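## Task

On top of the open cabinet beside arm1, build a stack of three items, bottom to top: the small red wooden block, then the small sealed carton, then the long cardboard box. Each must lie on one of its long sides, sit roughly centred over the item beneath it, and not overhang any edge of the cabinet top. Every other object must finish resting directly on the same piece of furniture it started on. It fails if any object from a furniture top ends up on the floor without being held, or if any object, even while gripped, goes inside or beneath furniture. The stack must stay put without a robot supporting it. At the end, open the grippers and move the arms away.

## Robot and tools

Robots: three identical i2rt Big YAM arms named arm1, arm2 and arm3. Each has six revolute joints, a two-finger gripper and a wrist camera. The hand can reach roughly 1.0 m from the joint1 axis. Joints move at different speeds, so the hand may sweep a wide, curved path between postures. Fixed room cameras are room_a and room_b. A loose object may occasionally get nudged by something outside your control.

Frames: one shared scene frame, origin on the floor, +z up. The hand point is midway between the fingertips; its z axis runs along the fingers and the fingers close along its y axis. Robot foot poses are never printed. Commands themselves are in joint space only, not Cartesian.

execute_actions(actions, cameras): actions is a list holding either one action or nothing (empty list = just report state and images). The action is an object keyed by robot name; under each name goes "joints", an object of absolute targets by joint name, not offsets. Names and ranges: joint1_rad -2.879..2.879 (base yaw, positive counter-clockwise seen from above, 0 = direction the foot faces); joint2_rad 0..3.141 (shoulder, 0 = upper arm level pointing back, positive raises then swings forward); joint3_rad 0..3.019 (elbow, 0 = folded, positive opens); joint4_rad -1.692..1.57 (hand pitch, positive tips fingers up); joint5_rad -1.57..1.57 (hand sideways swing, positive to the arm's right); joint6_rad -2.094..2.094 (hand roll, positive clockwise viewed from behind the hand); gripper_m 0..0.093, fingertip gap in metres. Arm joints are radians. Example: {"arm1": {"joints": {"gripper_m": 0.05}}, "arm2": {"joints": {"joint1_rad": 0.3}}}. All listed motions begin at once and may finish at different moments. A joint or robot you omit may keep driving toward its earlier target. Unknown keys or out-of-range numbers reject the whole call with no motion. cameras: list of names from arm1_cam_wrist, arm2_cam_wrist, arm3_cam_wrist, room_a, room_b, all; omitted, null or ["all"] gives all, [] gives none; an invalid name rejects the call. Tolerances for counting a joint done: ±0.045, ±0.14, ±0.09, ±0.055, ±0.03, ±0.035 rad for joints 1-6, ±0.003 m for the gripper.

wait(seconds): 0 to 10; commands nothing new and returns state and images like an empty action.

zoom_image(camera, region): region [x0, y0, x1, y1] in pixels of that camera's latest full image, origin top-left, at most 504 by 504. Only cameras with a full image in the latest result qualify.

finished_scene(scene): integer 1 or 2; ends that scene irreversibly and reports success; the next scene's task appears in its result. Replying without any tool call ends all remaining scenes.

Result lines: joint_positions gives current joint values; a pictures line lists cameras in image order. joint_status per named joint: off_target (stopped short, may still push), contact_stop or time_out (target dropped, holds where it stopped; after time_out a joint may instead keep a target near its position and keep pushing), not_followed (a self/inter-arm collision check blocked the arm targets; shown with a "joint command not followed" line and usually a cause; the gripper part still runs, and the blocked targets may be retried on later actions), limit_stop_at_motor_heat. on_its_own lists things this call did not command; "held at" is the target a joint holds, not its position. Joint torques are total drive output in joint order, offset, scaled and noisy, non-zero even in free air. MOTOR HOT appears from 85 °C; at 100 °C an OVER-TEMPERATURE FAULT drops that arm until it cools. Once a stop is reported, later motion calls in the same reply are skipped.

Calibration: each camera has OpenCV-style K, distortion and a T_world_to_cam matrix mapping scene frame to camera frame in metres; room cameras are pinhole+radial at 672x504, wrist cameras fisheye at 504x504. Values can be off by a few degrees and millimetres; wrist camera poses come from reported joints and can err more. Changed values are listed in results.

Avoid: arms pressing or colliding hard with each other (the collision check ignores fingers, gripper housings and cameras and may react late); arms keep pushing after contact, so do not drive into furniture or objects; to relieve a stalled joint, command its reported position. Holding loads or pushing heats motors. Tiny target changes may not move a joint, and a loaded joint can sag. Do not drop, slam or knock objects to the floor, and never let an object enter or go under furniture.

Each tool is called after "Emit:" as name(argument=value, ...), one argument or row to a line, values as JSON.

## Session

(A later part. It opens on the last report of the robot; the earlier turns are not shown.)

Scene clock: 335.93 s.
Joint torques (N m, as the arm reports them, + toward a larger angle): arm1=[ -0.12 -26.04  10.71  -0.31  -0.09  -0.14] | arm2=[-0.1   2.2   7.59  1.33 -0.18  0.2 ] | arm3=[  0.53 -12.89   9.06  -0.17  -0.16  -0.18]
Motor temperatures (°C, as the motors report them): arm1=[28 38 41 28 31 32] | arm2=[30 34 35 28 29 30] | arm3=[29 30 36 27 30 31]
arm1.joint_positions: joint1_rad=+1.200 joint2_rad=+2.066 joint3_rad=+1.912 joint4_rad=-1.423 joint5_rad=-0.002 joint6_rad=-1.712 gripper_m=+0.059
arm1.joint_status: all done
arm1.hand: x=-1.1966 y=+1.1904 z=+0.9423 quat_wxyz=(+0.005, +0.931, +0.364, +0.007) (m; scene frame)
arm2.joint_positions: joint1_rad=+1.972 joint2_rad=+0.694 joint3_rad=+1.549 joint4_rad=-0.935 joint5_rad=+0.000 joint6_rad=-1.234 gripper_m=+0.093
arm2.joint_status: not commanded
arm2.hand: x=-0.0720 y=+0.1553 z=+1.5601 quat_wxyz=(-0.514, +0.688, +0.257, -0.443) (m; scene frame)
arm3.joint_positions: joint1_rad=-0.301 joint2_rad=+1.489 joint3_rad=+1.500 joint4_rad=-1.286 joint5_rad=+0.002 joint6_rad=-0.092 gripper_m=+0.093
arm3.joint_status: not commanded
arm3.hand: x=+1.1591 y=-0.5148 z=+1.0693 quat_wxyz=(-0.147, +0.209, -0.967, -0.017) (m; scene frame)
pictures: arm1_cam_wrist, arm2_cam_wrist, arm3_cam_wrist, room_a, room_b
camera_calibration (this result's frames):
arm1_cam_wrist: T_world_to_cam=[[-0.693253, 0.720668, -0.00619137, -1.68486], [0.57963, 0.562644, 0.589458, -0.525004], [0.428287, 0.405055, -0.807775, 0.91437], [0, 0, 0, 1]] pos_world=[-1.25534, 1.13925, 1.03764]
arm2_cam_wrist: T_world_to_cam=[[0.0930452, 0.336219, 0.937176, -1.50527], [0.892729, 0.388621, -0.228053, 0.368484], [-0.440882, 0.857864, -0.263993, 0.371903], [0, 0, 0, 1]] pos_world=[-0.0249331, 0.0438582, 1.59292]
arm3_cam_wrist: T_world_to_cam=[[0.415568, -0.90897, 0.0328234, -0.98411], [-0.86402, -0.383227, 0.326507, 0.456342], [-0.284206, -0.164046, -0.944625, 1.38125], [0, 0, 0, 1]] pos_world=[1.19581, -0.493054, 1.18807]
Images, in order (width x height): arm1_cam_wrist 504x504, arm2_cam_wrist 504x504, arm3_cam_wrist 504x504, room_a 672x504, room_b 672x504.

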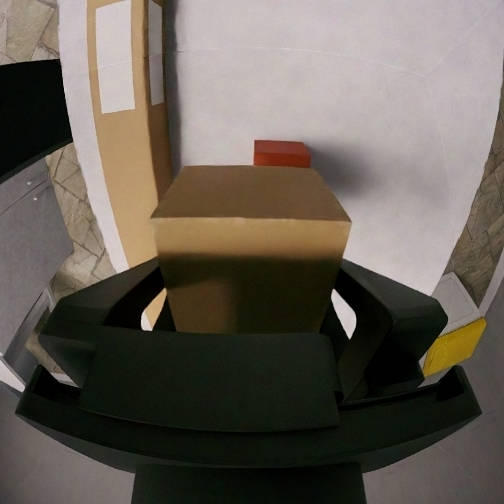

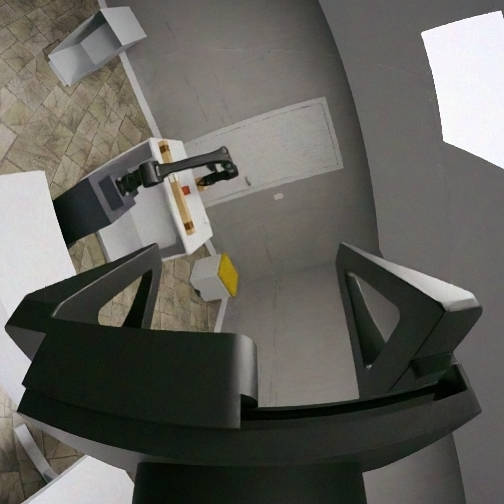

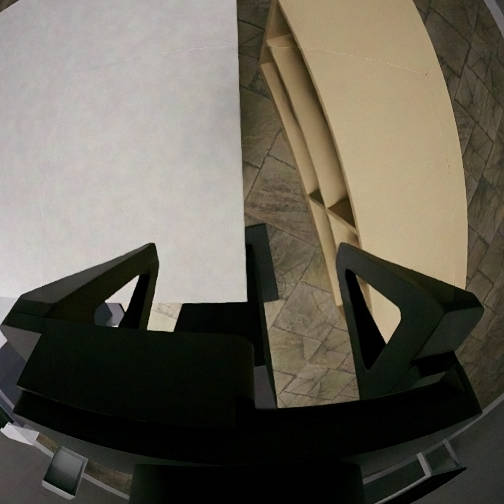

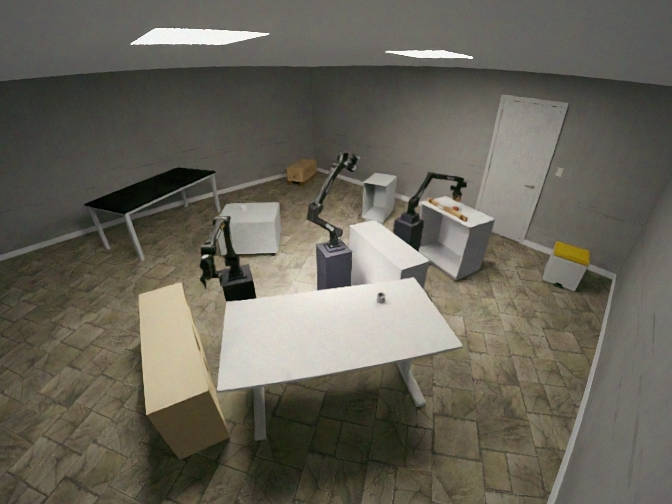

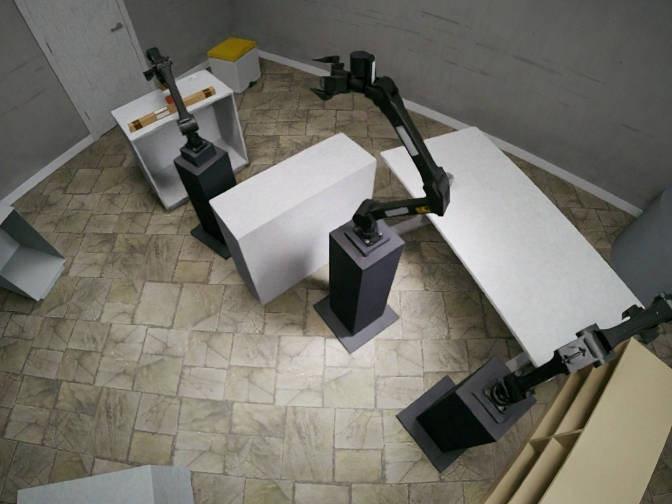

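Emit:
execute_actions(
  actions=[
    {"arm1": {"joints": {"joint2_rad": 2.165, "joint4_rad": -1.300}}},
  ],
  cameras=["arm1_cam_wrist", "arm2_cam_wrist"],
)

Scene clock: 340.43 s.
Joint torques (N m, as the arm reports them, + toward a larger angle): arm1=[ -0.39 -27.45  10.3    0.25  -0.07  -0.14] | arm2=[-0.37  2.32  7.54  1.37 -0.17  0.19] | arm3=[  0.08 -12.31   8.9   -0.01  -0.15  -0.19]
Motor temperatures (°C, as the motors report them): arm1=[28 39 41 28 31 32] | arm2=[30 34 35 28 29 30] | arm3=[29 30 36 27 30 31]
arm1.joint_positions: joint1_rad=+1.200 joint2_rad=+2.190 joint3_rad=+1.912 joint4_rad=-1.307 joint5_rad=-0.002 joint6_rad=-1.712 gripper_m=+0.059
arm1.joint_status: all done
arm1.hand: x=-1.2086 y=+1.2095 z=+0.8635 quat_wxyz=(+0.010, +0.931, +0.364, +0.008) (m; scene frame)
arm2.joint_positions: joint1_rad=+1.972 joint2_rad=+0.694 joint3_rad=+1.549 joint4_rad=-0.935 joint5_rad=+0.000 joint6_rad=-1.234 gripper_m=+0.093
arm2.joint_status: not commanded
arm2.hand: x=-0.0720 y=+0.1553 z=+1.5601 quat_wxyz=(-0.514, +0.688, +0.257, -0.443) (m; scene frame)
arm3.joint_positions: joint1_rad=-0.301 joint2_rad=+1.489 joint3_rad=+1.500 joint4_rad=-1.286 joint5_rad=+0.002 joint6_rad=-0.092 gripper_m=+0.093
arm3.joint_status: not commanded
arm3.hand: x=+1.1591 y=-0.5148 z=+1.0693 quat_wxyz=(-0.147, +0.209, -0.967, -0.017) (m; scene frame)
pictures: arm1_cam_wrist, arm2_cam_wrist
camera_calibration (this result's frames):
arm1_cam_wrist: T_world_to_cam=[[-0.693385, 0.720416, -0.0147924, -1.69987], [0.576737, 0.56717, 0.587957, -0.490034], [0.431963, 0.399149, -0.808757, 0.860492], [0, 0, 0, 1]] pos_world=[-1.26775, 1.15908, 0.958903]
arm2_cam_wrist: T_world_to_cam=[[0.0930452, 0.336219, 0.937176, -1.50527], [0.892729, 0.388621, -0.228053, 0.368484], [-0.440882, 0.857864, -0.263993, 0.371903], [0, 0, 0, 1]] pos_world=[-0.0249331, 0.0438582, 1.59292]
Images, in order (width x height): arm1_cam_wrist 504x504, arm2_cam_wrist 504x504.

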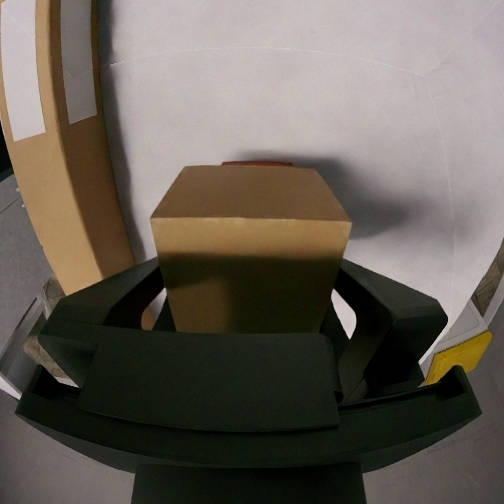

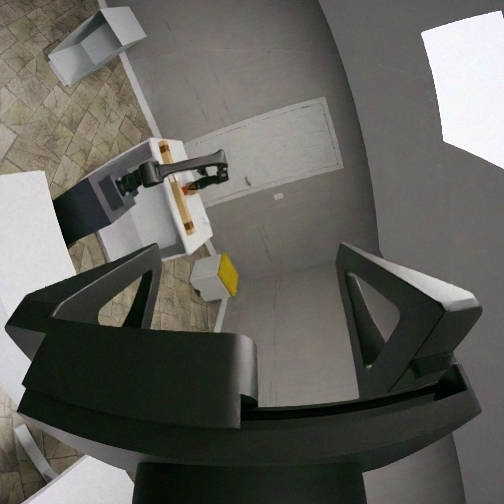

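Emit:
zoom_image(
  camera="arm2_cam_wrist",
  region=[140, 130, 260, 250],
)

Emit:
execute_actions(
  actions=[
    {"arm1": {"joints": {"joint2_rad": 2.19, "joint4_rad": -1.278}}},
  ],
  cameras=["arm1_cam_wrist", "arm2_cam_wrist"],
)

Region (140, 130, 260, 250) of arm2_cam_wrist's 504x504 image, scaled by 4.200, with more detail than that image has.

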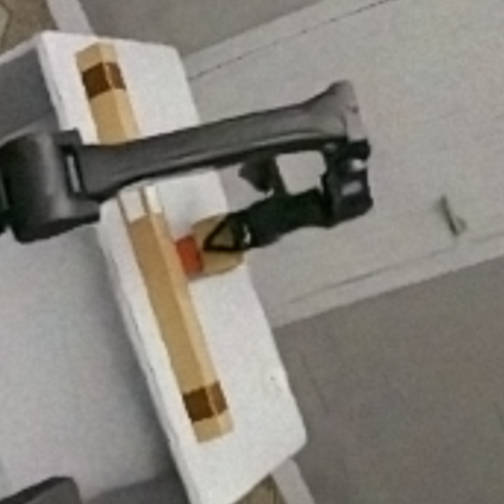

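Scene clock: 344.90 s.
Joint torques (N m, as the arm reports them, + toward a larger angle): arm1=[ -0.1  -25.36  10.5    0.36  -0.09  -0.14] | arm2=[ 0.04  2.35  7.55  1.26 -0.2   0.19] | arm3=[  0.15 -12.13   8.97   0.09  -0.13  -0.23]
Motor temperatures (°C, as the motors report them): arm1=[28 39 41 28 31 32] | arm2=[30 34 35 28 29 30] | arm3=[29 30 36 27 30 31]
arm1.joint_positions: joint1_rad=+1.200 joint2_rad=+2.190 joint3_rad=+1.912 joint4_rad=-1.286 joint5_rad=-0.002 joint6_rad=-1.712 gripper_m=+0.059
arm1.joint_status: all done
arm1.hand: x=-1.2114 y=+1.2136 z=+0.8634 quat_wxyz=(+0.000, +0.931, +0.365, +0.006) (m; scene frame)
arm2.joint_positions: joint1_rad=+1.972 joint2_rad=+0.694 joint3_rad=+1.549 joint4_rad=-0.935 joint5_rad=+0.000 joint6_rad=-1.234 gripper_m=+0.093
arm2.joint_status: not commanded
arm2.hand: x=-0.0720 y=+0.1553 z=+1.5601 quat_wxyz=(-0.514, +0.688, +0.257, -0.443) (m; scene frame)
arm3.joint_positions: joint1_rad=-0.301 joint2_rad=+1.489 joint3_rad=+1.500 joint4_rad=-1.286 joint5_rad=+0.002 joint6_rad=-0.092 gripper_m=+0.093
arm3.joint_status: not commanded
arm3.hand: x=+1.1591 y=-0.5148 z=+1.0693 quat_wxyz=(-0.147, +0.209, -0.967, -0.017) (m; scene frame)
pictures: arm1_cam_wrist, arm2_cam_wrist
camera_calibration (this result's frames):
arm1_cam_wrist: T_world_to_cam=[[-0.693644, 0.720299, 0.00516062, -1.72218], [0.583354, 0.557535, 0.590638, -0.47329], [0.422559, 0.412703, -0.80692, 0.8306], [0, 0, 0, 1]] pos_world=[-1.26946, 1.16157, 0.958659]
arm2_cam_wrist: T_world_to_cam=[[0.0930452, 0.336219, 0.937176, -1.50527], [0.892729, 0.388621, -0.228053, 0.368484], [-0.440882, 0.857864, -0.263993, 0.371903], [0, 0, 0, 1]] pos_world=[-0.0249331, 0.0438582, 1.59292]
Images, in order (width x height): arm1_cam_wrist 504x504, arm2_cam_wrist 504x504.

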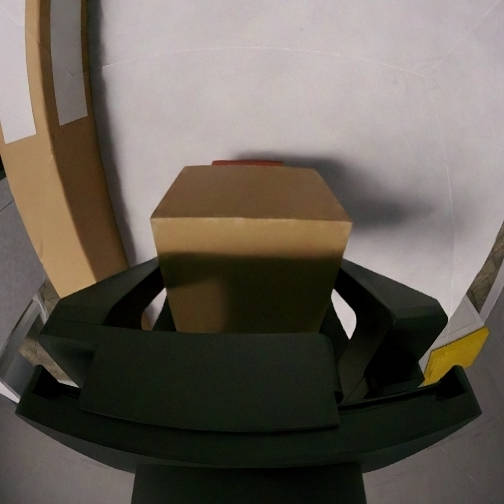

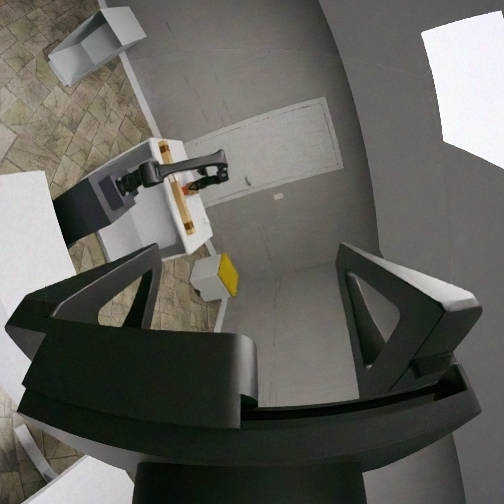

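Emit:
execute_actions(
  actions=[
    {"arm1": {"joints": {"joint2_rad": 2.212}}},
  ],
  cameras=["arm1_cam_wrist", "arm2_cam_wrist"],
)

Scene clock: 348.33 s.
Joint torques (N m, as the arm reports them, + toward a larger angle): arm1=[ -0.08 -24.74  10.51   0.1   -0.08  -0.14] | arm2=[ 0.26  2.28  7.54  1.32 -0.18  0.16] | arm3=[  0.1  -13.45   8.85  -0.05  -0.1   -0.19]
Motor temperatures (°C, as the motors report them): arm1=[28 39 41 28 31 32] | arm2=[30 34 35 28 29 30] | arm3=[29 30 36 27 30 31]
arm1.joint_positions: joint1_rad=+1.200 joint2_rad=+2.200 joint3_rad=+1.912 joint4_rad=-1.284 joint5_rad=-0.002 joint6_rad=-1.712 gripper_m=+0.059
arm1.joint_status: all done
arm1.hand: x=-1.2112 y=+1.2135 z=+0.8571 quat_wxyz=(+0.003, +0.931, +0.364, +0.007) (m; scene frame)
arm2.joint_positions: joint1_rad=+1.972 joint2_rad=+0.694 joint3_rad=+1.549 joint4_rad=-0.935 joint5_rad=+0.000 joint6_rad=-1.234 gripper_m=+0.093
arm2.joint_status: not commanded
arm2.hand: x=-0.0720 y=+0.1553 z=+1.5601 quat_wxyz=(-0.514, +0.688, +0.257, -0.443) (m; scene frame)
arm3.joint_positions: joint1_rad=-0.301 joint2_rad=+1.489 joint3_rad=+1.500 joint4_rad=-1.286 joint5_rad=+0.002 joint6_rad=-0.092 gripper_m=+0.093
arm3.joint_status: not commanded
arm3.hand: x=+1.1591 y=-0.5148 z=+1.0693 quat_wxyz=(-0.147, +0.209, -0.967, -0.017) (m; scene frame)
pictures: arm1_cam_wrist, arm2_cam_wrist
camera_calibration (this result's frames):
arm1_cam_wrist: T_world_to_cam=[[-0.693578, 0.720379, -0.00199243, -1.71578], [0.580978, 0.560994, 0.589704, -0.475836], [0.425928, 0.407848, -0.807617, 0.835992], [0, 0, 0, 1]] pos_world=[-1.26965, 1.162, 0.952345]
arm2_cam_wrist: T_world_to_cam=[[0.0930452, 0.336219, 0.937176, -1.50527], [0.892729, 0.388621, -0.228053, 0.368484], [-0.440882, 0.857864, -0.263993, 0.371903], [0, 0, 0, 1]] pos_world=[-0.0249331, 0.0438582, 1.59292]
Images, in order (width x height): arm1_cam_wrist 504x504, arm2_cam_wrist 504x504.

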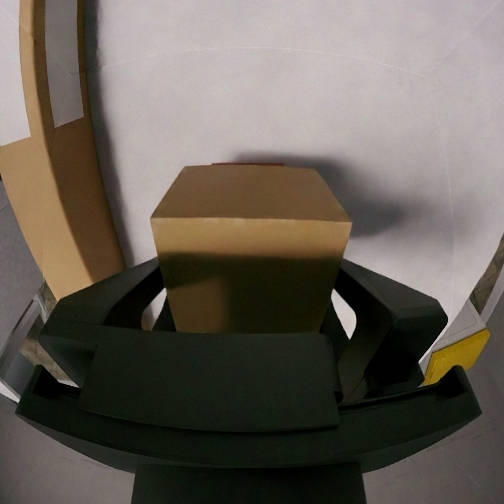

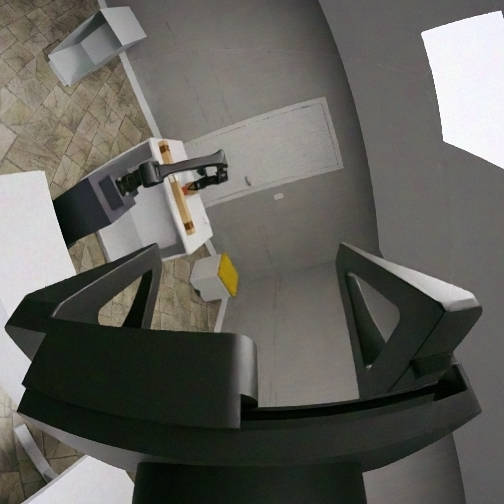

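Emit:
execute_actions(
  actions=[
    {"arm1": {"joints": {"joint2_rad": 2.19, "gripper_m": 0.093}}},
  ],
  cameras=["arm1_cam_wrist"],
)

Emit:
execute_actions(
  actions=[
    {"arm1": {"joints": {"joint2_rad": 2.05}}},
  ],
  cameras=["arm1_cam_wrist", "arm2_cam_wrist"],
)

Scene clock: 351.70 s.
Joint torques (N m, as the arm reports them, + toward a larger angle): arm1=[  0.1  -26.71  10.35   0.28  -0.08  -0.14] | arm2=[-0.14  2.09  7.51  1.32 -0.19  0.19] | arm3=[  0.78 -12.78   8.8    0.05  -0.14  -0.19]
Motor temperatures (°C, as the motors report them): arm1=[28 39 41 28 31 32] | arm2=[30 34 35 28 29 30] | arm3=[29 30 36 27 30 31]
arm1.joint_positions: joint1_rad=+1.200 joint2_rad=+2.200 joint3_rad=+1.912 joint4_rad=-1.284 joint5_rad=-0.002 joint6_rad=-1.712 gripper_m=+0.093
arm1.joint_status: all done
arm1.hand: x=-1.2112 y=+1.2135 z=+0.8573 quat_wxyz=(+0.003, +0.931, +0.364, +0.007) (m; scene frame)
arm2.joint_positions: joint1_rad=+1.972 joint2_rad=+0.694 joint3_rad=+1.549 joint4_rad=-0.935 joint5_rad=+0.000 joint6_rad=-1.234 gripper_m=+0.093
arm2.joint_status: not commanded
arm2.hand: x=-0.0720 y=+0.1553 z=+1.5601 quat_wxyz=(-0.514, +0.688, +0.257, -0.443) (m; scene frame)
arm3.joint_positions: joint1_rad=-0.301 joint2_rad=+1.489 joint3_rad=+1.500 joint4_rad=-1.286 joint5_rad=+0.002 joint6_rad=-0.092 gripper_m=+0.093
arm3.joint_status: not commanded
arm3.hand: x=+1.1591 y=-0.5148 z=+1.0693 quat_wxyz=(-0.147, +0.209, -0.967, -0.017) (m; scene frame)
pictures: arm1_cam_wrist
camera_calibration (this result's frames):
arm1_cam_wrist: T_world_to_cam=[[-0.693582, 0.720376, -0.00161595, -1.71614], [0.581103, 0.560812, 0.589754, -0.475653], [0.425751, 0.408104, -0.807581, 0.835633], [0, 0, 0, 1]] pos_world=[-1.26965, 1.16199, 0.952587]
Images, in order (width x height): arm1_cam_wrist 504x504.

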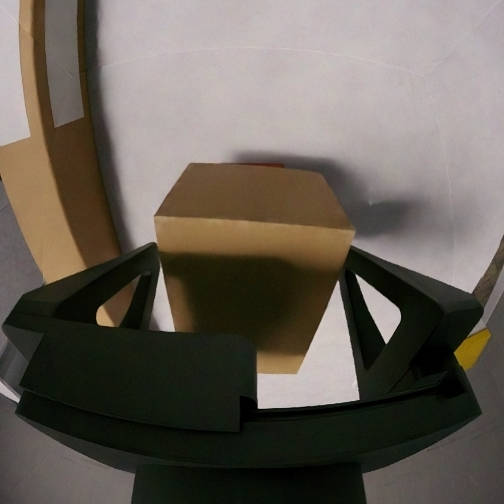

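Scene clock: 353.00 s.
Joint torques (N m, as the arm reports them, + toward a larger angle): arm1=[ -0.1  -24.06  11.03   0.52  -0.08  -0.12] | arm2=[-0.09  2.11  7.57  1.32 -0.19  0.2 ] | arm3=[  0.44 -12.15   8.94   0.11  -0.15  -0.16]
Motor temperatures (°C, as the motors report them): arm1=[28 39 41 28 31 32] | arm2=[30 34 35 28 29 30] | arm3=[29 30 36 27 30 31]
arm1.joint_positions: joint1_rad=+1.200 joint2_rad=+2.046 joint3_rad=+1.912 joint4_rad=-1.284 joint5_rad=-0.002 joint6_rad=-1.712 gripper_m=+0.093
arm1.joint_status: all done
arm1.hand: x=-1.2162 y=+1.2182 z=+0.9573 quat_wxyz=(-0.072, +0.929, +0.364, -0.011) (m; scene frame)
arm2.joint_positions: joint1_rad=+1.972 joint2_rad=+0.694 joint3_rad=+1.549 joint4_rad=-0.935 joint5_rad=+0.000 joint6_rad=-1.234 gripper_m=+0.093
arm2.joint_status: not commanded
arm2.hand: x=-0.0720 y=+0.1553 z=+1.5601 quat_wxyz=(-0.514, +0.688, +0.257, -0.443) (m; scene frame)
arm3.joint_positions: joint1_rad=-0.301 joint2_rad=+1.489 joint3_rad=+1.500 joint4_rad=-1.286 joint5_rad=+0.002 joint6_rad=-0.092 gripper_m=+0.093
arm3.joint_status: not commanded
arm3.hand: x=+1.1591 y=-0.5148 z=+1.0693 quat_wxyz=(-0.147, +0.209, -0.967, -0.017) (m; scene frame)
pictures: arm1_cam_wrist, arm2_cam_wrist
camera_calibration (this result's frames):
arm1_cam_wrist: T_world_to_cam=[[-0.68859, 0.709416, 0.150245, -1.84882], [0.632474, 0.486204, 0.602978, -0.393713], [0.354712, 0.51023, -0.783482, 0.682731], [0, 0, 0, 1]] pos_world=[-1.26624, 1.15466, 1.05008]
arm2_cam_wrist: T_world_to_cam=[[0.0930452, 0.336219, 0.937176, -1.50527], [0.892729, 0.388621, -0.228053, 0.368484], [-0.440882, 0.857864, -0.263993, 0.371903], [0, 0, 0, 1]] pos_world=[-0.0249331, 0.0438582, 1.59292]
Images, in order (width x height): arm1_cam_wrist 504x504, arm2_cam_wrist 504x504.

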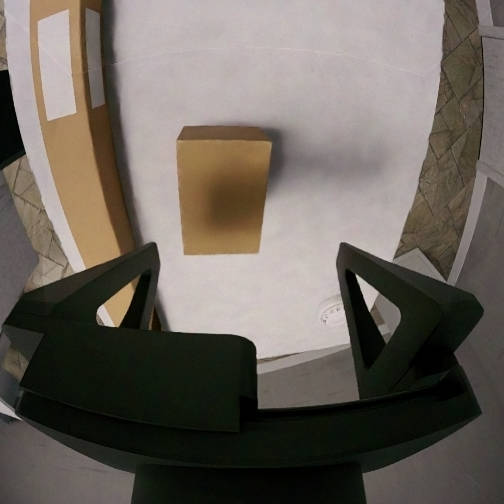

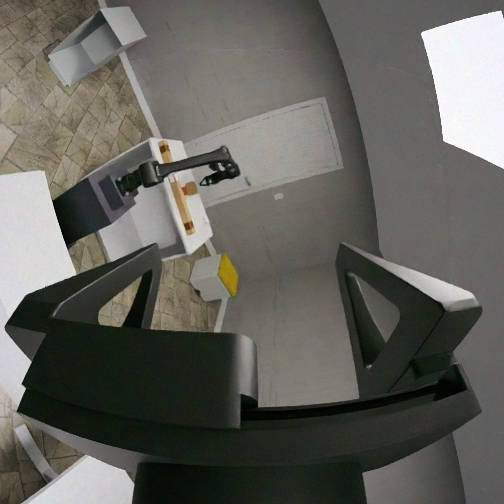

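Emit:
execute_actions(
  actions=[
    {"arm1": {"joints": {"joint1_rad": 1.237, "joint2_rad": 1.74, "joint3_rad": 1.32, "joint4_rad": -0.916, "joint6_rad": -1.667}}},
  ],
  cameras=["arm1_cam_wrist", "arm2_cam_wrist", "room_b"],
)

Scene clock: 367.40 s.
Joint torques (N m, as the arm reports them, + toward a larger angle): arm1=[  0.3  -19.75  10.01   0.77  -0.1    0.14] | arm2=[-0.3   2.16  7.64  1.31 -0.23  0.18] | arm3=[  0.64 -12.38   9.09   0.01  -0.13  -0.21]
Motor temperatures (°C, as the motors report them): arm1=[28 39 41 28 31 32] | arm2=[30 34 35 28 29 30] | arm3=[29 30 36 27 30 31]
arm1.joint_positions: joint1_rad=+1.235 joint2_rad=+1.756 joint3_rad=+1.305 joint4_rad=-0.926 joint5_rad=-0.002 joint6_rad=-1.681 gripper_m=+0.093
arm1.joint_status: all done
arm1.hand: x=-1.1615 y=+1.1069 z=+0.8982 quat_wxyz=(-0.091, +0.926, +0.366, -0.018) (m; scene frame)
arm2.joint_positions: joint1_rad=+1.972 joint2_rad=+0.694 joint3_rad=+1.549 joint4_rad=-0.935 joint5_rad=+0.000 joint6_rad=-1.234 gripper_m=+0.093
arm2.joint_status: not commanded
arm2.hand: x=-0.0720 y=+0.1553 z=+1.5601 quat_wxyz=(-0.514, +0.688, +0.257, -0.443) (m; scene frame)
arm3.joint_positions: joint1_rad=-0.301 joint2_rad=+1.489 joint3_rad=+1.500 joint4_rad=-1.286 joint5_rad=+0.002 joint6_rad=-0.092 gripper_m=+0.093
arm3.joint_status: not commanded
arm3.hand: x=+1.1591 y=-0.5148 z=+1.0693 quat_wxyz=(-0.147, +0.209, -0.967, -0.017) (m; scene frame)
pictures: arm1_cam_wrist, arm2_cam_wrist, room_b
camera_calibration (this result's frames):
arm1_cam_wrist: T_world_to_cam=[[-0.687464, 0.70077, 0.190565, -1.74859], [0.646597, 0.47118, 0.599917, -0.302739], [0.330614, 0.53564, -0.777035, 0.611894], [0, 0, 0, 1]] pos_world=[-1.20864, 1.04025, 0.990302]
arm2_cam_wrist: T_world_to_cam=[[0.0930452, 0.336219, 0.937176, -1.50527], [0.892729, 0.388621, -0.228053, 0.368484], [-0.440882, 0.857864, -0.263993, 0.371903], [0, 0, 0, 1]] pos_world=[-0.0249331, 0.0438582, 1.59292]
Images, in order (width x height): arm1_cam_wrist 504x504, arm2_cam_wrist 504x504, room_b 672x504.

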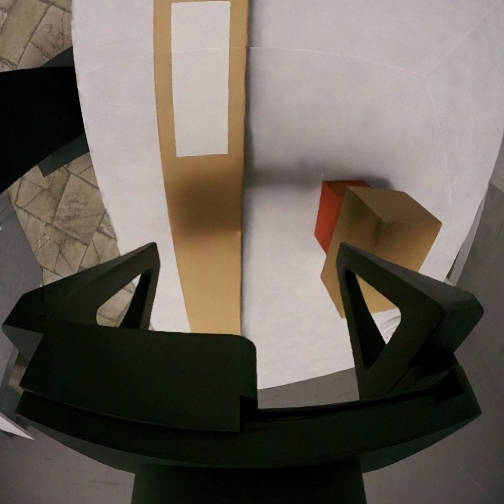

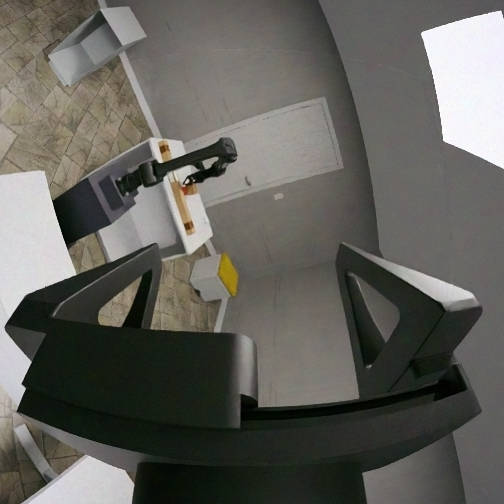

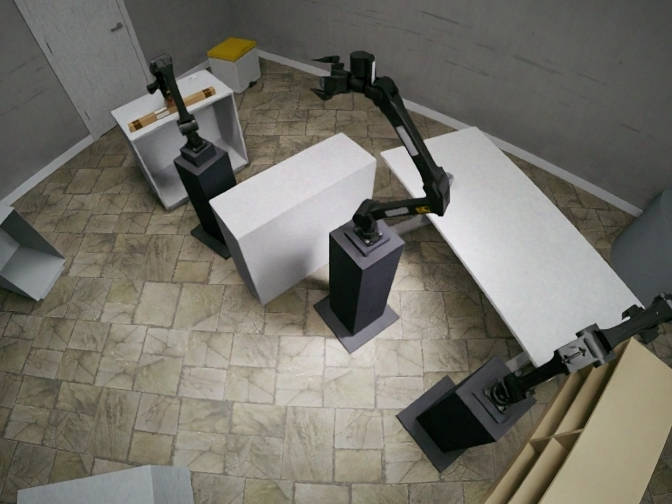

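Emit:
zoom_image(
  camera="room_b",
  region=[100, 50, 260, 170],
)

Emit:
zoom_image(
  camera="arm2_cam_wrist",
  region=[130, 130, 250, 250],
)

Region (100, 50, 260, 170) of room_b's 672x504 image, scaled by 3.150, with more detail than that image has; it fills the top 378 rows of this view, and the rest is white.

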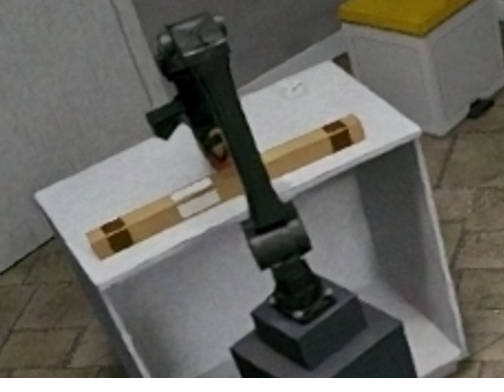

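Region (130, 130, 250, 250) of arm2_cam_wrist's 504x504 image, scaled by 4.200, with more detail than that image has.

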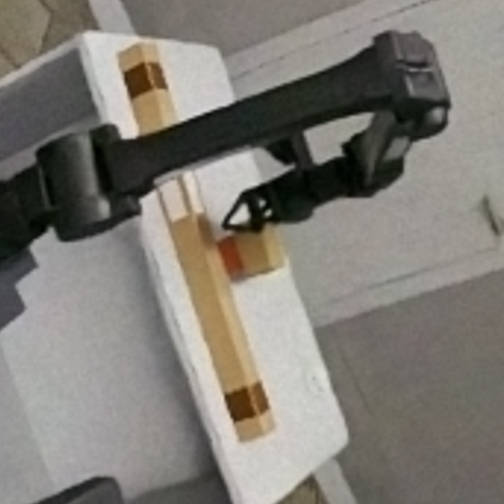

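Emit:
execute_actions(
  actions=[
    {"arm1": {"joints": {"joint2_rad": 1.912}}},
  ],
  cameras=["arm1_cam_wrist"],
)

Scene clock: 379.13 s.
Joint torques (N m, as the arm reports them, + toward a larger angle): arm1=[  0.3  -21.49   8.92   0.33  -0.1    0.13] | arm2=[-0.53  1.97  7.59  1.38 -0.18  0.22] | arm3=[  0.66 -13.06   8.96   0.01  -0.15  -0.19]
Motor temperatures (°C, as the motors report them): arm1=[28 38 41 28 31 32] | arm2=[30 33 35 28 29 30] | arm3=[29 30 36 27 30 31]
arm1.joint_positions: joint1_rad=+1.235 joint2_rad=+1.928 joint3_rad=+1.305 joint4_rad=-0.923 joint5_rad=-0.002 joint6_rad=-1.681 gripper_m=+0.093
arm1.joint_status: all done
arm1.hand: x=-1.1509 y=+1.0947 z=+0.8087 quat_wxyz=(-0.010, +0.930, +0.366, +0.004) (m; scene frame)
arm2.joint_positions: joint1_rad=+1.972 joint2_rad=+0.694 joint3_rad=+1.549 joint4_rad=-0.935 joint5_rad=+0.000 joint6_rad=-1.234 gripper_m=+0.093
arm2.joint_status: not commanded
arm2.hand: x=-0.0720 y=+0.1553 z=+1.5601 quat_wxyz=(-0.514, +0.688, +0.257, -0.443) (m; scene frame)
arm3.joint_positions: joint1_rad=-0.301 joint2_rad=+1.489 joint3_rad=+1.500 joint4_rad=-1.286 joint5_rad=+0.002 joint6_rad=-0.092 gripper_m=+0.093
arm3.joint_status: not commanded
arm3.hand: x=+1.1591 y=-0.5148 z=+1.0693 quat_wxyz=(-0.147, +0.209, -0.967, -0.017) (m; scene frame)
pictures: arm1_cam_wrist
camera_calibration (this result's frames):
arm1_cam_wrist: T_world_to_cam=[[-0.696411, 0.717233, 0.0242544, -1.60958], [0.587656, 0.550545, 0.592925, -0.39924], [0.411913, 0.427173, -0.804892, 0.780215], [0, 0, 0, 1]] pos_world=[-1.20769, 1.04096, 0.903748]
Images, in order (width x height): arm1_cam_wrist 504x504.

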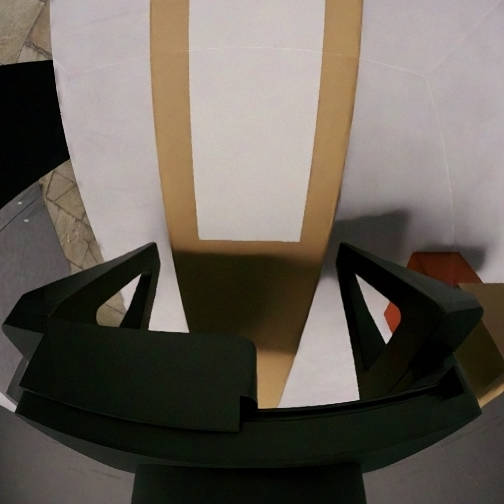

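Emit:
execute_actions(
  actions=[
    {"arm1": {"joints": {"gripper_m": 0.03}}},
  ],
  cameras=["arm1_cam_wrist"],
)

Scene clock: 383.67 s.
Joint torques (N m, as the arm reports them, + toward a larger angle): arm1=[  0.32 -21.62   8.84   0.34  -0.1    0.12] | arm2=[-0.27  1.65  7.5   1.31 -0.19  0.2 ] | arm3=[  0.31 -12.96   8.93   0.02  -0.16  -0.19]
Motor temperatures (°C, as the motors report them): arm1=[28 38 41 28 31 32] | arm2=[30 33 35 28 29 30] | arm3=[29 30 36 27 30 31]
arm1.joint_positions: joint1_rad=+1.235 joint2_rad=+1.928 joint3_rad=+1.305 joint4_rad=-0.922 joint5_rad=-0.002 joint6_rad=-1.680 gripper_m=+0.049
arm1.joint_status: gripper_m off_target (ended at +0.049, target +0.030)
arm1.hand: x=-1.1509 y=+1.0948 z=+0.8087 quat_wxyz=(-0.010, +0.931, +0.366, +0.004) (m; scene frame)
arm2.joint_positions: joint1_rad=+1.972 joint2_rad=+0.694 joint3_rad=+1.549 joint4_rad=-0.935 joint5_rad=+0.000 joint6_rad=-1.234 gripper_m=+0.093
arm2.joint_status: not commanded
arm2.hand: x=-0.0720 y=+0.1553 z=+1.5601 quat_wxyz=(-0.514, +0.688, +0.257, -0.443) (m; scene frame)
arm3.joint_positions: joint1_rad=-0.301 joint2_rad=+1.489 joint3_rad=+1.500 joint4_rad=-1.286 joint5_rad=+0.002 joint6_rad=-0.092 gripper_m=+0.093
arm3.joint_status: not commanded
arm3.hand: x=+1.1591 y=-0.5148 z=+1.0693 quat_wxyz=(-0.147, +0.209, -0.967, -0.017) (m; scene frame)
pictures: arm1_cam_wrist
camera_calibration (this result's frames):
arm1_cam_wrist: T_world_to_cam=[[-0.695587, 0.718019, 0.0246487, -1.6099], [0.588432, 0.549694, 0.592946, -0.397441], [0.412197, 0.42695, -0.804865, 0.780757], [0, 0, 0, 1]] pos_world=[-1.20779, 1.04107, 0.903747]
Images, in order (width x height): arm1_cam_wrist 504x504.

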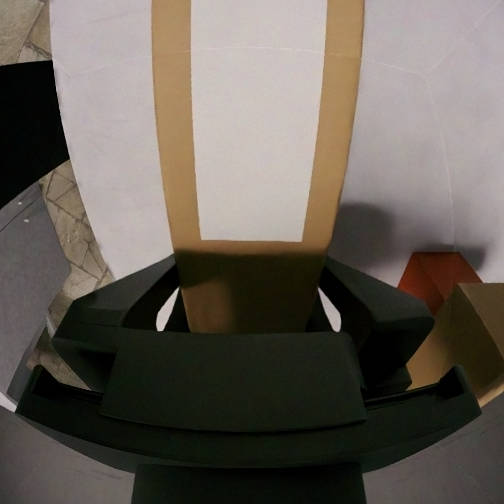

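Emit:
execute_actions(
  actions=[
    {"arm1": {"joints": {"joint1_rad": 1.198, "joint2_rad": 1.78, "joint3_rad": 2.0, "joint4_rad": -1.39, "joint6_rad": -1.724}}},
  ],
  cameras=["arm1_cam_wrist", "arm2_cam_wrist"],
)

Scene clock: 404.73 s.
Joint torques (N m, as the arm reports them, + toward a larger angle): arm1=[ -0.43 -20.3   13.56   0.43  -0.1   -0.1 ] | arm2=[-0.31  2.21  7.54  1.36 -0.17  0.18] | arm3=[  0.19 -12.23   8.86   0.    -0.17  -0.18]
Motor temperatures (°C, as the motors report them): arm1=[28 38 40 28 31 32] | arm2=[30 33 35 28 29 30] | arm3=[29 30 36 27 30 31]
arm1.joint_positions: joint1_rad=+1.201 joint2_rad=+1.775 joint3_rad=+1.958 joint4_rad=-1.384 joint5_rad=-0.002 joint6_rad=-1.711 gripper_m=+0.049
arm1.joint_status: all done
arm1.hand: x=-1.1958 y=+1.1831 z=+1.1429 quat_wxyz=(-0.176, +0.916, +0.360, -0.036) (m; scene frame)
arm2.joint_positions: joint1_rad=+1.972 joint2_rad=+0.694 joint3_rad=+1.549 joint4_rad=-0.935 joint5_rad=+0.000 joint6_rad=-1.234 gripper_m=+0.093
arm2.joint_status: not commanded
arm2.hand: x=-0.0720 y=+0.1553 z=+1.5601 quat_wxyz=(-0.514, +0.688, +0.257, -0.443) (m; scene frame)
arm3.joint_positions: joint1_rad=-0.301 joint2_rad=+1.489 joint3_rad=+1.500 joint4_rad=-1.286 joint5_rad=+0.002 joint6_rad=-0.092 gripper_m=+0.093
arm3.joint_status: not commanded
arm3.hand: x=+1.1591 y=-0.5148 z=+1.0693 quat_wxyz=(-0.147, +0.209, -0.967, -0.017) (m; scene frame)
pictures: arm1_cam_wrist, arm2_cam_wrist
camera_calibration (this result's frames):
arm1_cam_wrist: T_world_to_cam=[[-0.659247, 0.662727, 0.355227, -1.98168], [0.705178, 0.380942, 0.598002, -0.284242], [0.260991, 0.64473, -0.718476, 0.493258], [0, 0, 0, 1]] pos_world=[-1.23471, 1.10357, 1.22832]
arm2_cam_wrist: T_world_to_cam=[[0.0930452, 0.336219, 0.937176, -1.50527], [0.892729, 0.388621, -0.228053, 0.368484], [-0.440882, 0.857864, -0.263993, 0.371903], [0, 0, 0, 1]] pos_world=[-0.0249331, 0.0438582, 1.59292]
Images, in order (width x height): arm1_cam_wrist 504x504, arm2_cam_wrist 504x504.

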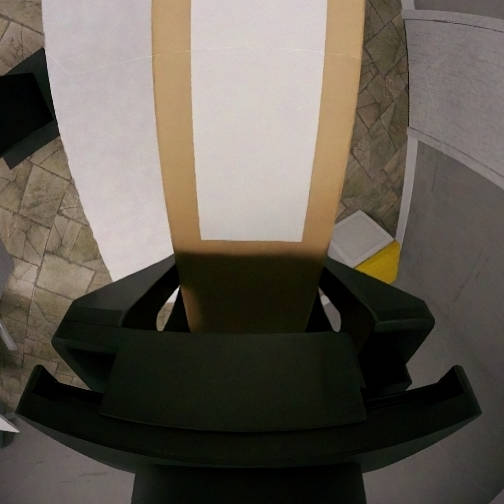

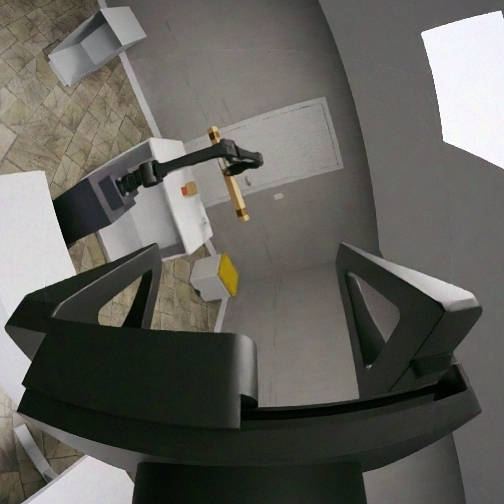

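Emit:
execute_actions(
  actions=[
    {"arm1": {"joints": {"joint2_rad": 2.11, "joint3_rad": 2.02}}},
  ],
  cameras=["arm1_cam_wrist", "arm2_cam_wrist", "room_b"],
)

Scene clock: 407.73 s.
Joint torques (N m, as the arm reports them, + toward a larger angle): arm1=[  0.05 -26.39  10.99   0.05  -0.13  -0.13] | arm2=[ 0.02  2.34  7.56  1.37 -0.19  0.18] | arm3=[  0.48 -12.42   8.92   0.12  -0.14  -0.2 ]
Motor temperatures (°C, as the motors report them): arm1=[28 38 41 28 31 32] | arm2=[30 33 35 28 29 30] | arm3=[29 30 36 27 30 31]
arm1.joint_positions: joint1_rad=+1.201 joint2_rad=+2.121 joint3_rad=+1.999 joint4_rad=-1.389 joint5_rad=-0.001 joint6_rad=-1.711 gripper_m=+0.049
arm1.joint_status: all done
arm1.hand: x=-1.2163 y=+1.2180 z=+0.9403 quat_wxyz=(-0.026, +0.931, +0.365, +0.001) (m; scene frame)
arm2.joint_positions: joint1_rad=+1.972 joint2_rad=+0.694 joint3_rad=+1.549 joint4_rad=-0.935 joint5_rad=+0.000 joint6_rad=-1.234 gripper_m=+0.093
arm2.joint_status: not commanded
arm2.hand: x=-0.0720 y=+0.1553 z=+1.5601 quat_wxyz=(-0.514, +0.688, +0.257, -0.443) (m; scene frame)
arm3.joint_positions: joint1_rad=-0.301 joint2_rad=+1.489 joint3_rad=+1.500 joint4_rad=-1.286 joint5_rad=+0.002 joint6_rad=-0.092 gripper_m=+0.093
arm3.joint_status: not commanded
arm3.hand: x=+1.1591 y=-0.5148 z=+1.0693 quat_wxyz=(-0.147, +0.209, -0.967, -0.017) (m; scene frame)
pictures: arm1_cam_wrist, arm2_cam_wrist, room_b
camera_calibration (this result's frames):
arm1_cam_wrist: T_world_to_cam=[[-0.69324, 0.718402, 0.0575956, -1.77566], [0.600307, 0.53136, 0.597736, -0.472439], [0.398811, 0.44895, -0.799621, 0.813051], [0, 0, 0, 1]] pos_world=[-1.2716, 1.16165, 1.0348]
arm2_cam_wrist: T_world_to_cam=[[0.0930452, 0.336219, 0.937176, -1.50527], [0.892729, 0.388621, -0.228053, 0.368484], [-0.440882, 0.857864, -0.263993, 0.371903], [0, 0, 0, 1]] pos_world=[-0.0249331, 0.0438582, 1.59292]
Images, in order (width x height): arm1_cam_wrist 504x504, arm2_cam_wrist 504x504, room_b 672x504.

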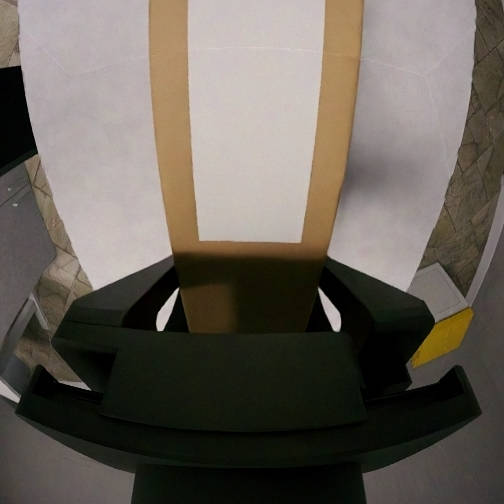

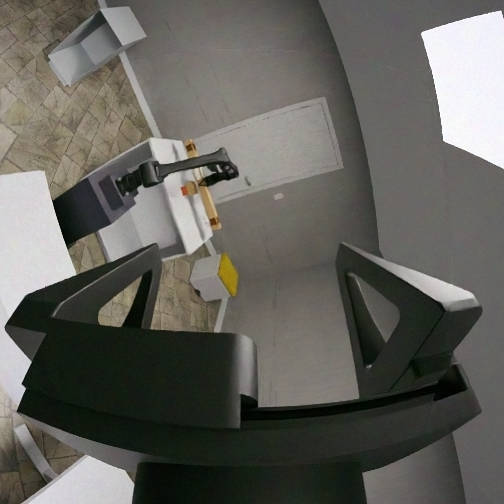

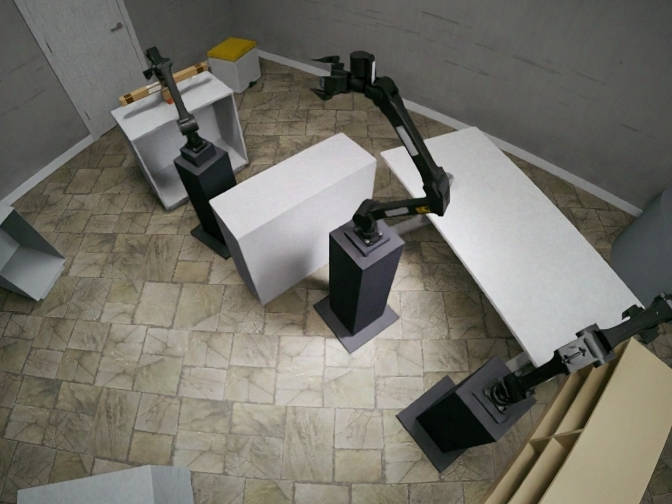

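Emit:
execute_actions(
  actions=[
    {"arm1": {"joints": {"joint2_rad": 2.162, "joint4_rad": -1.406}}},
  ],
  cameras=["arm1_cam_wrist", "arm2_cam_wrist", "room_b"],
)

Scene clock: 419.33 s.
Joint torques (N m, as the arm reports them, + toward a larger angle): arm1=[ -0.22 -25.92  11.18  -0.28  -0.12  -0.14] | arm2=[-0.26  2.18  7.51  1.48 -0.18  0.21] | arm3=[  0.46 -12.4    8.89   0.01  -0.13  -0.21]
Motor temperatures (°C, as the motors report them): arm1=[28 39 41 28 31 32] | arm2=[30 33 35 28 29 30] | arm3=[29 30 37 27 30 31]
arm1.joint_positions: joint1_rad=+1.201 joint2_rad=+2.168 joint3_rad=+1.999 joint4_rad=-1.399 joint5_rad=-0.001 joint6_rad=-1.711 gripper_m=+0.049
arm1.joint_status: all done
arm1.hand: x=-1.2138 y=+1.2151 z=+0.9099 quat_wxyz=(+0.002, +0.931, +0.365, +0.007) (m; scene frame)
arm2.joint_positions: joint1_rad=+1.972 joint2_rad=+0.694 joint3_rad=+1.549 joint4_rad=-0.935 joint5_rad=+0.000 joint6_rad=-1.234 gripper_m=+0.093
arm2.joint_status: not commanded
arm2.hand: x=-0.0720 y=+0.1553 z=+1.5601 quat_wxyz=(-0.514, +0.688, +0.257, -0.443) (m; scene frame)
arm3.joint_positions: joint1_rad=-0.301 joint2_rad=+1.489 joint3_rad=+1.500 joint4_rad=-1.286 joint5_rad=+0.002 joint6_rad=-0.092 gripper_m=+0.093
arm3.joint_status: not commanded
arm3.hand: x=+1.1591 y=-0.5148 z=+1.0693 quat_wxyz=(-0.147, +0.209, -0.967, -0.017) (m; scene frame)
pictures: arm1_cam_wrist, arm2_cam_wrist, room_b
camera_calibration (this result's frames):
arm1_cam_wrist: T_world_to_cam=[[-0.693618, 0.720343, 0.000773382, -1.72117], [0.581231, 0.559033, 0.591314, -0.505149], [0.425517, 0.410596, -0.806441, 0.874223], [0, 0, 0, 1]] pos_world=[-1.27222, 1.16327, 1.00504]
arm2_cam_wrist: T_world_to_cam=[[0.0930452, 0.336219, 0.937176, -1.50527], [0.892729, 0.388621, -0.228053, 0.368484], [-0.440882, 0.857864, -0.263993, 0.371903], [0, 0, 0, 1]] pos_world=[-0.0249331, 0.0438582, 1.59292]
Images, in order (width x height): arm1_cam_wrist 504x504, arm2_cam_wrist 504x504, room_b 672x504.

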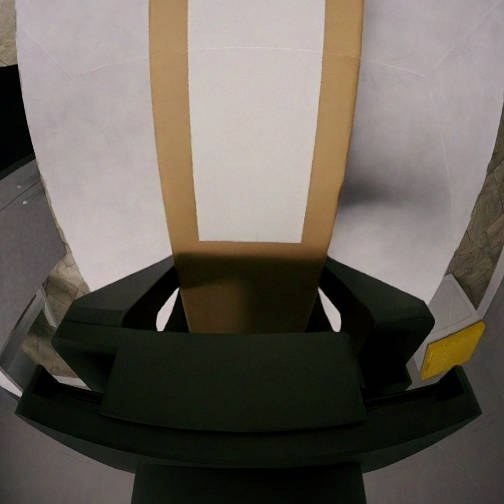

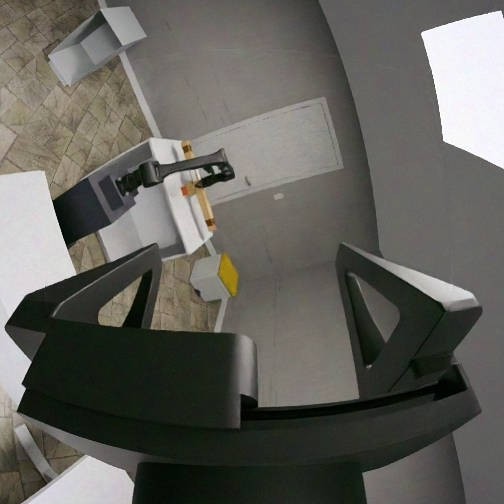

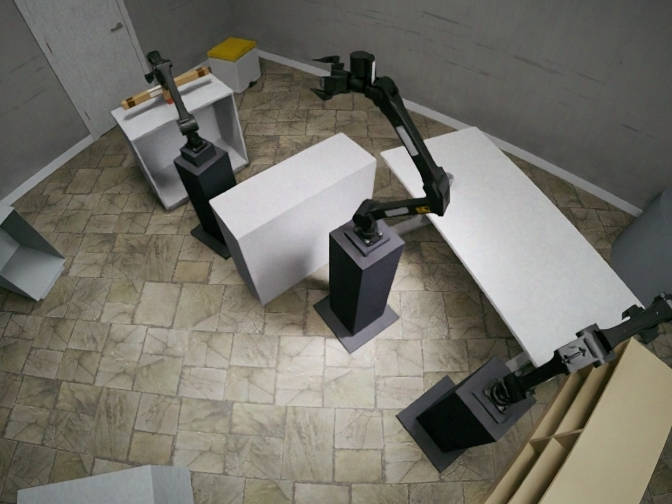

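Emit:
zoom_image(
  camera="arm2_cam_wrist",
  region=[160, 150, 240, 230],
)

Emit:
execute_actions(
  actions=[
    {"arm1": {"joints": {"joint2_rad": 2.19}}},
  ],
  cameras=["arm1_cam_wrist", "arm2_cam_wrist"],
)

Region (160, 150, 240, 230) of arm2_cam_wrist's 504x504 image, scaled by 6.300, with more detail than that image has.

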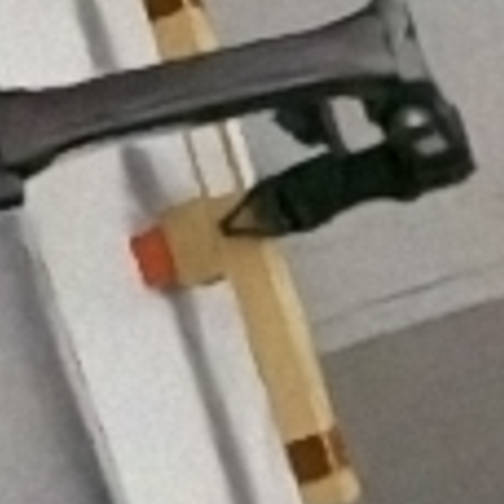

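Scene clock: 422.60 s.
Joint torques (N m, as the arm reports them, + toward a larger angle): arm1=[ -0.26 -24.15  11.    -0.29  -0.13  -0.13] | arm2=[-0.63  1.57  7.69  1.33 -0.18  0.18] | arm3=[  0.45 -12.64   9.05   0.    -0.16  -0.21]
Motor temperatures (°C, as the motors report them): arm1=[28 39 41 28 31 32] | arm2=[30 33 35 28 29 30] | arm3=[29 30 37 27 30 31]
arm1.joint_positions: joint1_rad=+1.201 joint2_rad=+2.173 joint3_rad=+1.999 joint4_rad=-1.399 joint5_rad=-0.001 joint6_rad=-1.711 gripper_m=+0.049
arm1.joint_status: all done
arm1.hand: x=-1.2137 y=+1.2149 z=+0.9072 quat_wxyz=(+0.004, +0.931, +0.365, +0.008) (m; scene frame)
arm2.joint_positions: joint1_rad=+1.972 joint2_rad=+0.694 joint3_rad=+1.549 joint4_rad=-0.935 joint5_rad=+0.000 joint6_rad=-1.234 gripper_m=+0.093
arm2.joint_status: not commanded
arm2.hand: x=-0.0720 y=+0.1553 z=+1.5601 quat_wxyz=(-0.514, +0.688, +0.257, -0.443) (m; scene frame)
arm3.joint_positions: joint1_rad=-0.301 joint2_rad=+1.489 joint3_rad=+1.500 joint4_rad=-1.286 joint5_rad=+0.002 joint6_rad=-0.092 gripper_m=+0.093
arm3.joint_status: not commanded
arm3.hand: x=+1.1591 y=-0.5148 z=+1.0693 quat_wxyz=(-0.147, +0.209, -0.967, -0.017) (m; scene frame)
pictures: arm1_cam_wrist, arm2_cam_wrist
camera_calibration (this result's frames):
arm1_cam_wrist: T_world_to_cam=[[-0.693847, 0.720115, -0.00337295, -1.71722], [0.579638, 0.561262, 0.590767, -0.507701], [0.427313, 0.407947, -0.806835, 0.877789], [0, 0, 0, 1]] pos_world=[-1.2723, 1.16346, 1.00237]
arm2_cam_wrist: T_world_to_cam=[[0.0930452, 0.336219, 0.937176, -1.50527], [0.892729, 0.388621, -0.228053, 0.368484], [-0.440882, 0.857864, -0.263993, 0.371903], [0, 0, 0, 1]] pos_world=[-0.0249331, 0.0438582, 1.59292]
Images, in order (width x height): arm1_cam_wrist 504x504, arm2_cam_wrist 504x504.

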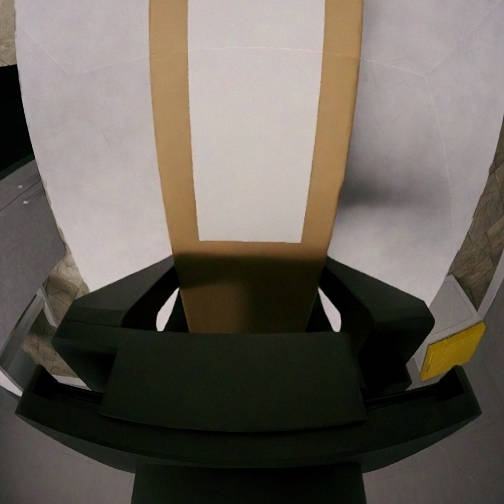

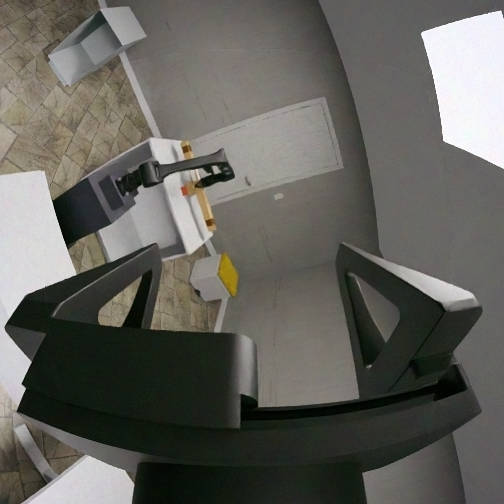

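Emit:
execute_actions(
  actions=[
    {"arm1": {"joints": {"joint2_rad": 2.165, "gripper_m": 0.093}}},
  ],
  cameras=["arm1_cam_wrist", "arm2_cam_wrist"],
)

Scene clock: 424.73 s.
Joint torques (N m, as the arm reports them, + toward a larger angle): arm1=[ -0.11 -26.22  11.15  -0.26  -0.13  -0.13] | arm2=[ 0.12  2.06  7.5   1.3  -0.2   0.19] | arm3=[  0.1  -12.7    8.99  -0.05  -0.17  -0.2 ]
Motor temperatures (°C, as the motors report them): arm1=[28 39 41 28 31 32] | arm2=[30 33 35 28 29 30] | arm3=[29 30 37 27 30 31]
arm1.joint_positions: joint1_rad=+1.201 joint2_rad=+2.172 joint3_rad=+1.999 joint4_rad=-1.399 joint5_rad=-0.001 joint6_rad=-1.711 gripper_m=+0.093
arm1.joint_status: all done
arm1.hand: x=-1.2137 y=+1.2149 z=+0.9074 quat_wxyz=(+0.004, +0.931, +0.365, +0.008) (m; scene frame)
arm2.joint_positions: joint1_rad=+1.972 joint2_rad=+0.694 joint3_rad=+1.549 joint4_rad=-0.935 joint5_rad=+0.000 joint6_rad=-1.234 gripper_m=+0.093
arm2.joint_status: not commanded
arm2.hand: x=-0.0720 y=+0.1553 z=+1.5601 quat_wxyz=(-0.514, +0.688, +0.257, -0.443) (m; scene frame)
arm3.joint_positions: joint1_rad=-0.301 joint2_rad=+1.489 joint3_rad=+1.500 joint4_rad=-1.286 joint5_rad=+0.002 joint6_rad=-0.092 gripper_m=+0.093
arm3.joint_status: not commanded
arm3.hand: x=+1.1591 y=-0.5148 z=+1.0693 quat_wxyz=(-0.147, +0.209, -0.967, -0.017) (m; scene frame)
pictures: arm1_cam_wrist, arm2_cam_wrist
camera_calibration (this result's frames):
arm1_cam_wrist: T_world_to_cam=[[-0.693852, 0.720112, -0.00299642, -1.71758], [0.579763, 0.561079, 0.590817, -0.507517], [0.427135, 0.408202, -0.8068, 0.877431], [0, 0, 0, 1]] pos_world=[-1.27229, 1.16344, 1.00261]
arm2_cam_wrist: T_world_to_cam=[[0.0930452, 0.336219, 0.937176, -1.50527], [0.892729, 0.388621, -0.228053, 0.368484], [-0.440882, 0.857864, -0.263993, 0.371903], [0, 0, 0, 1]] pos_world=[-0.0249331, 0.0438582, 1.59292]
Images, in order (width x height): arm1_cam_wrist 504x504, arm2_cam_wrist 504x504.

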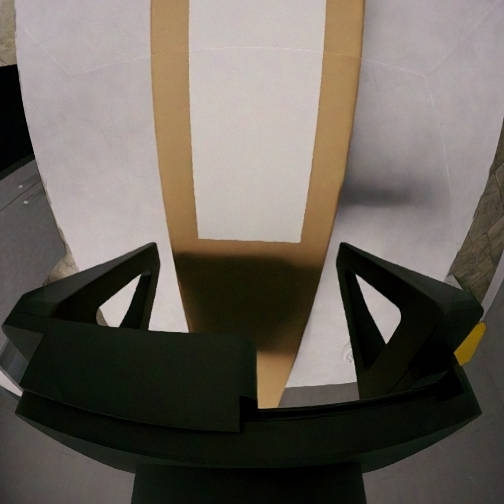

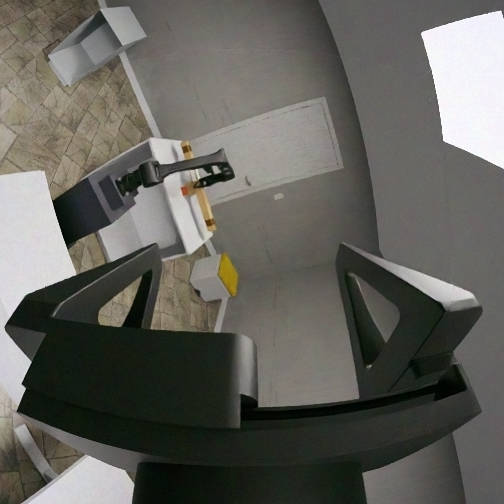

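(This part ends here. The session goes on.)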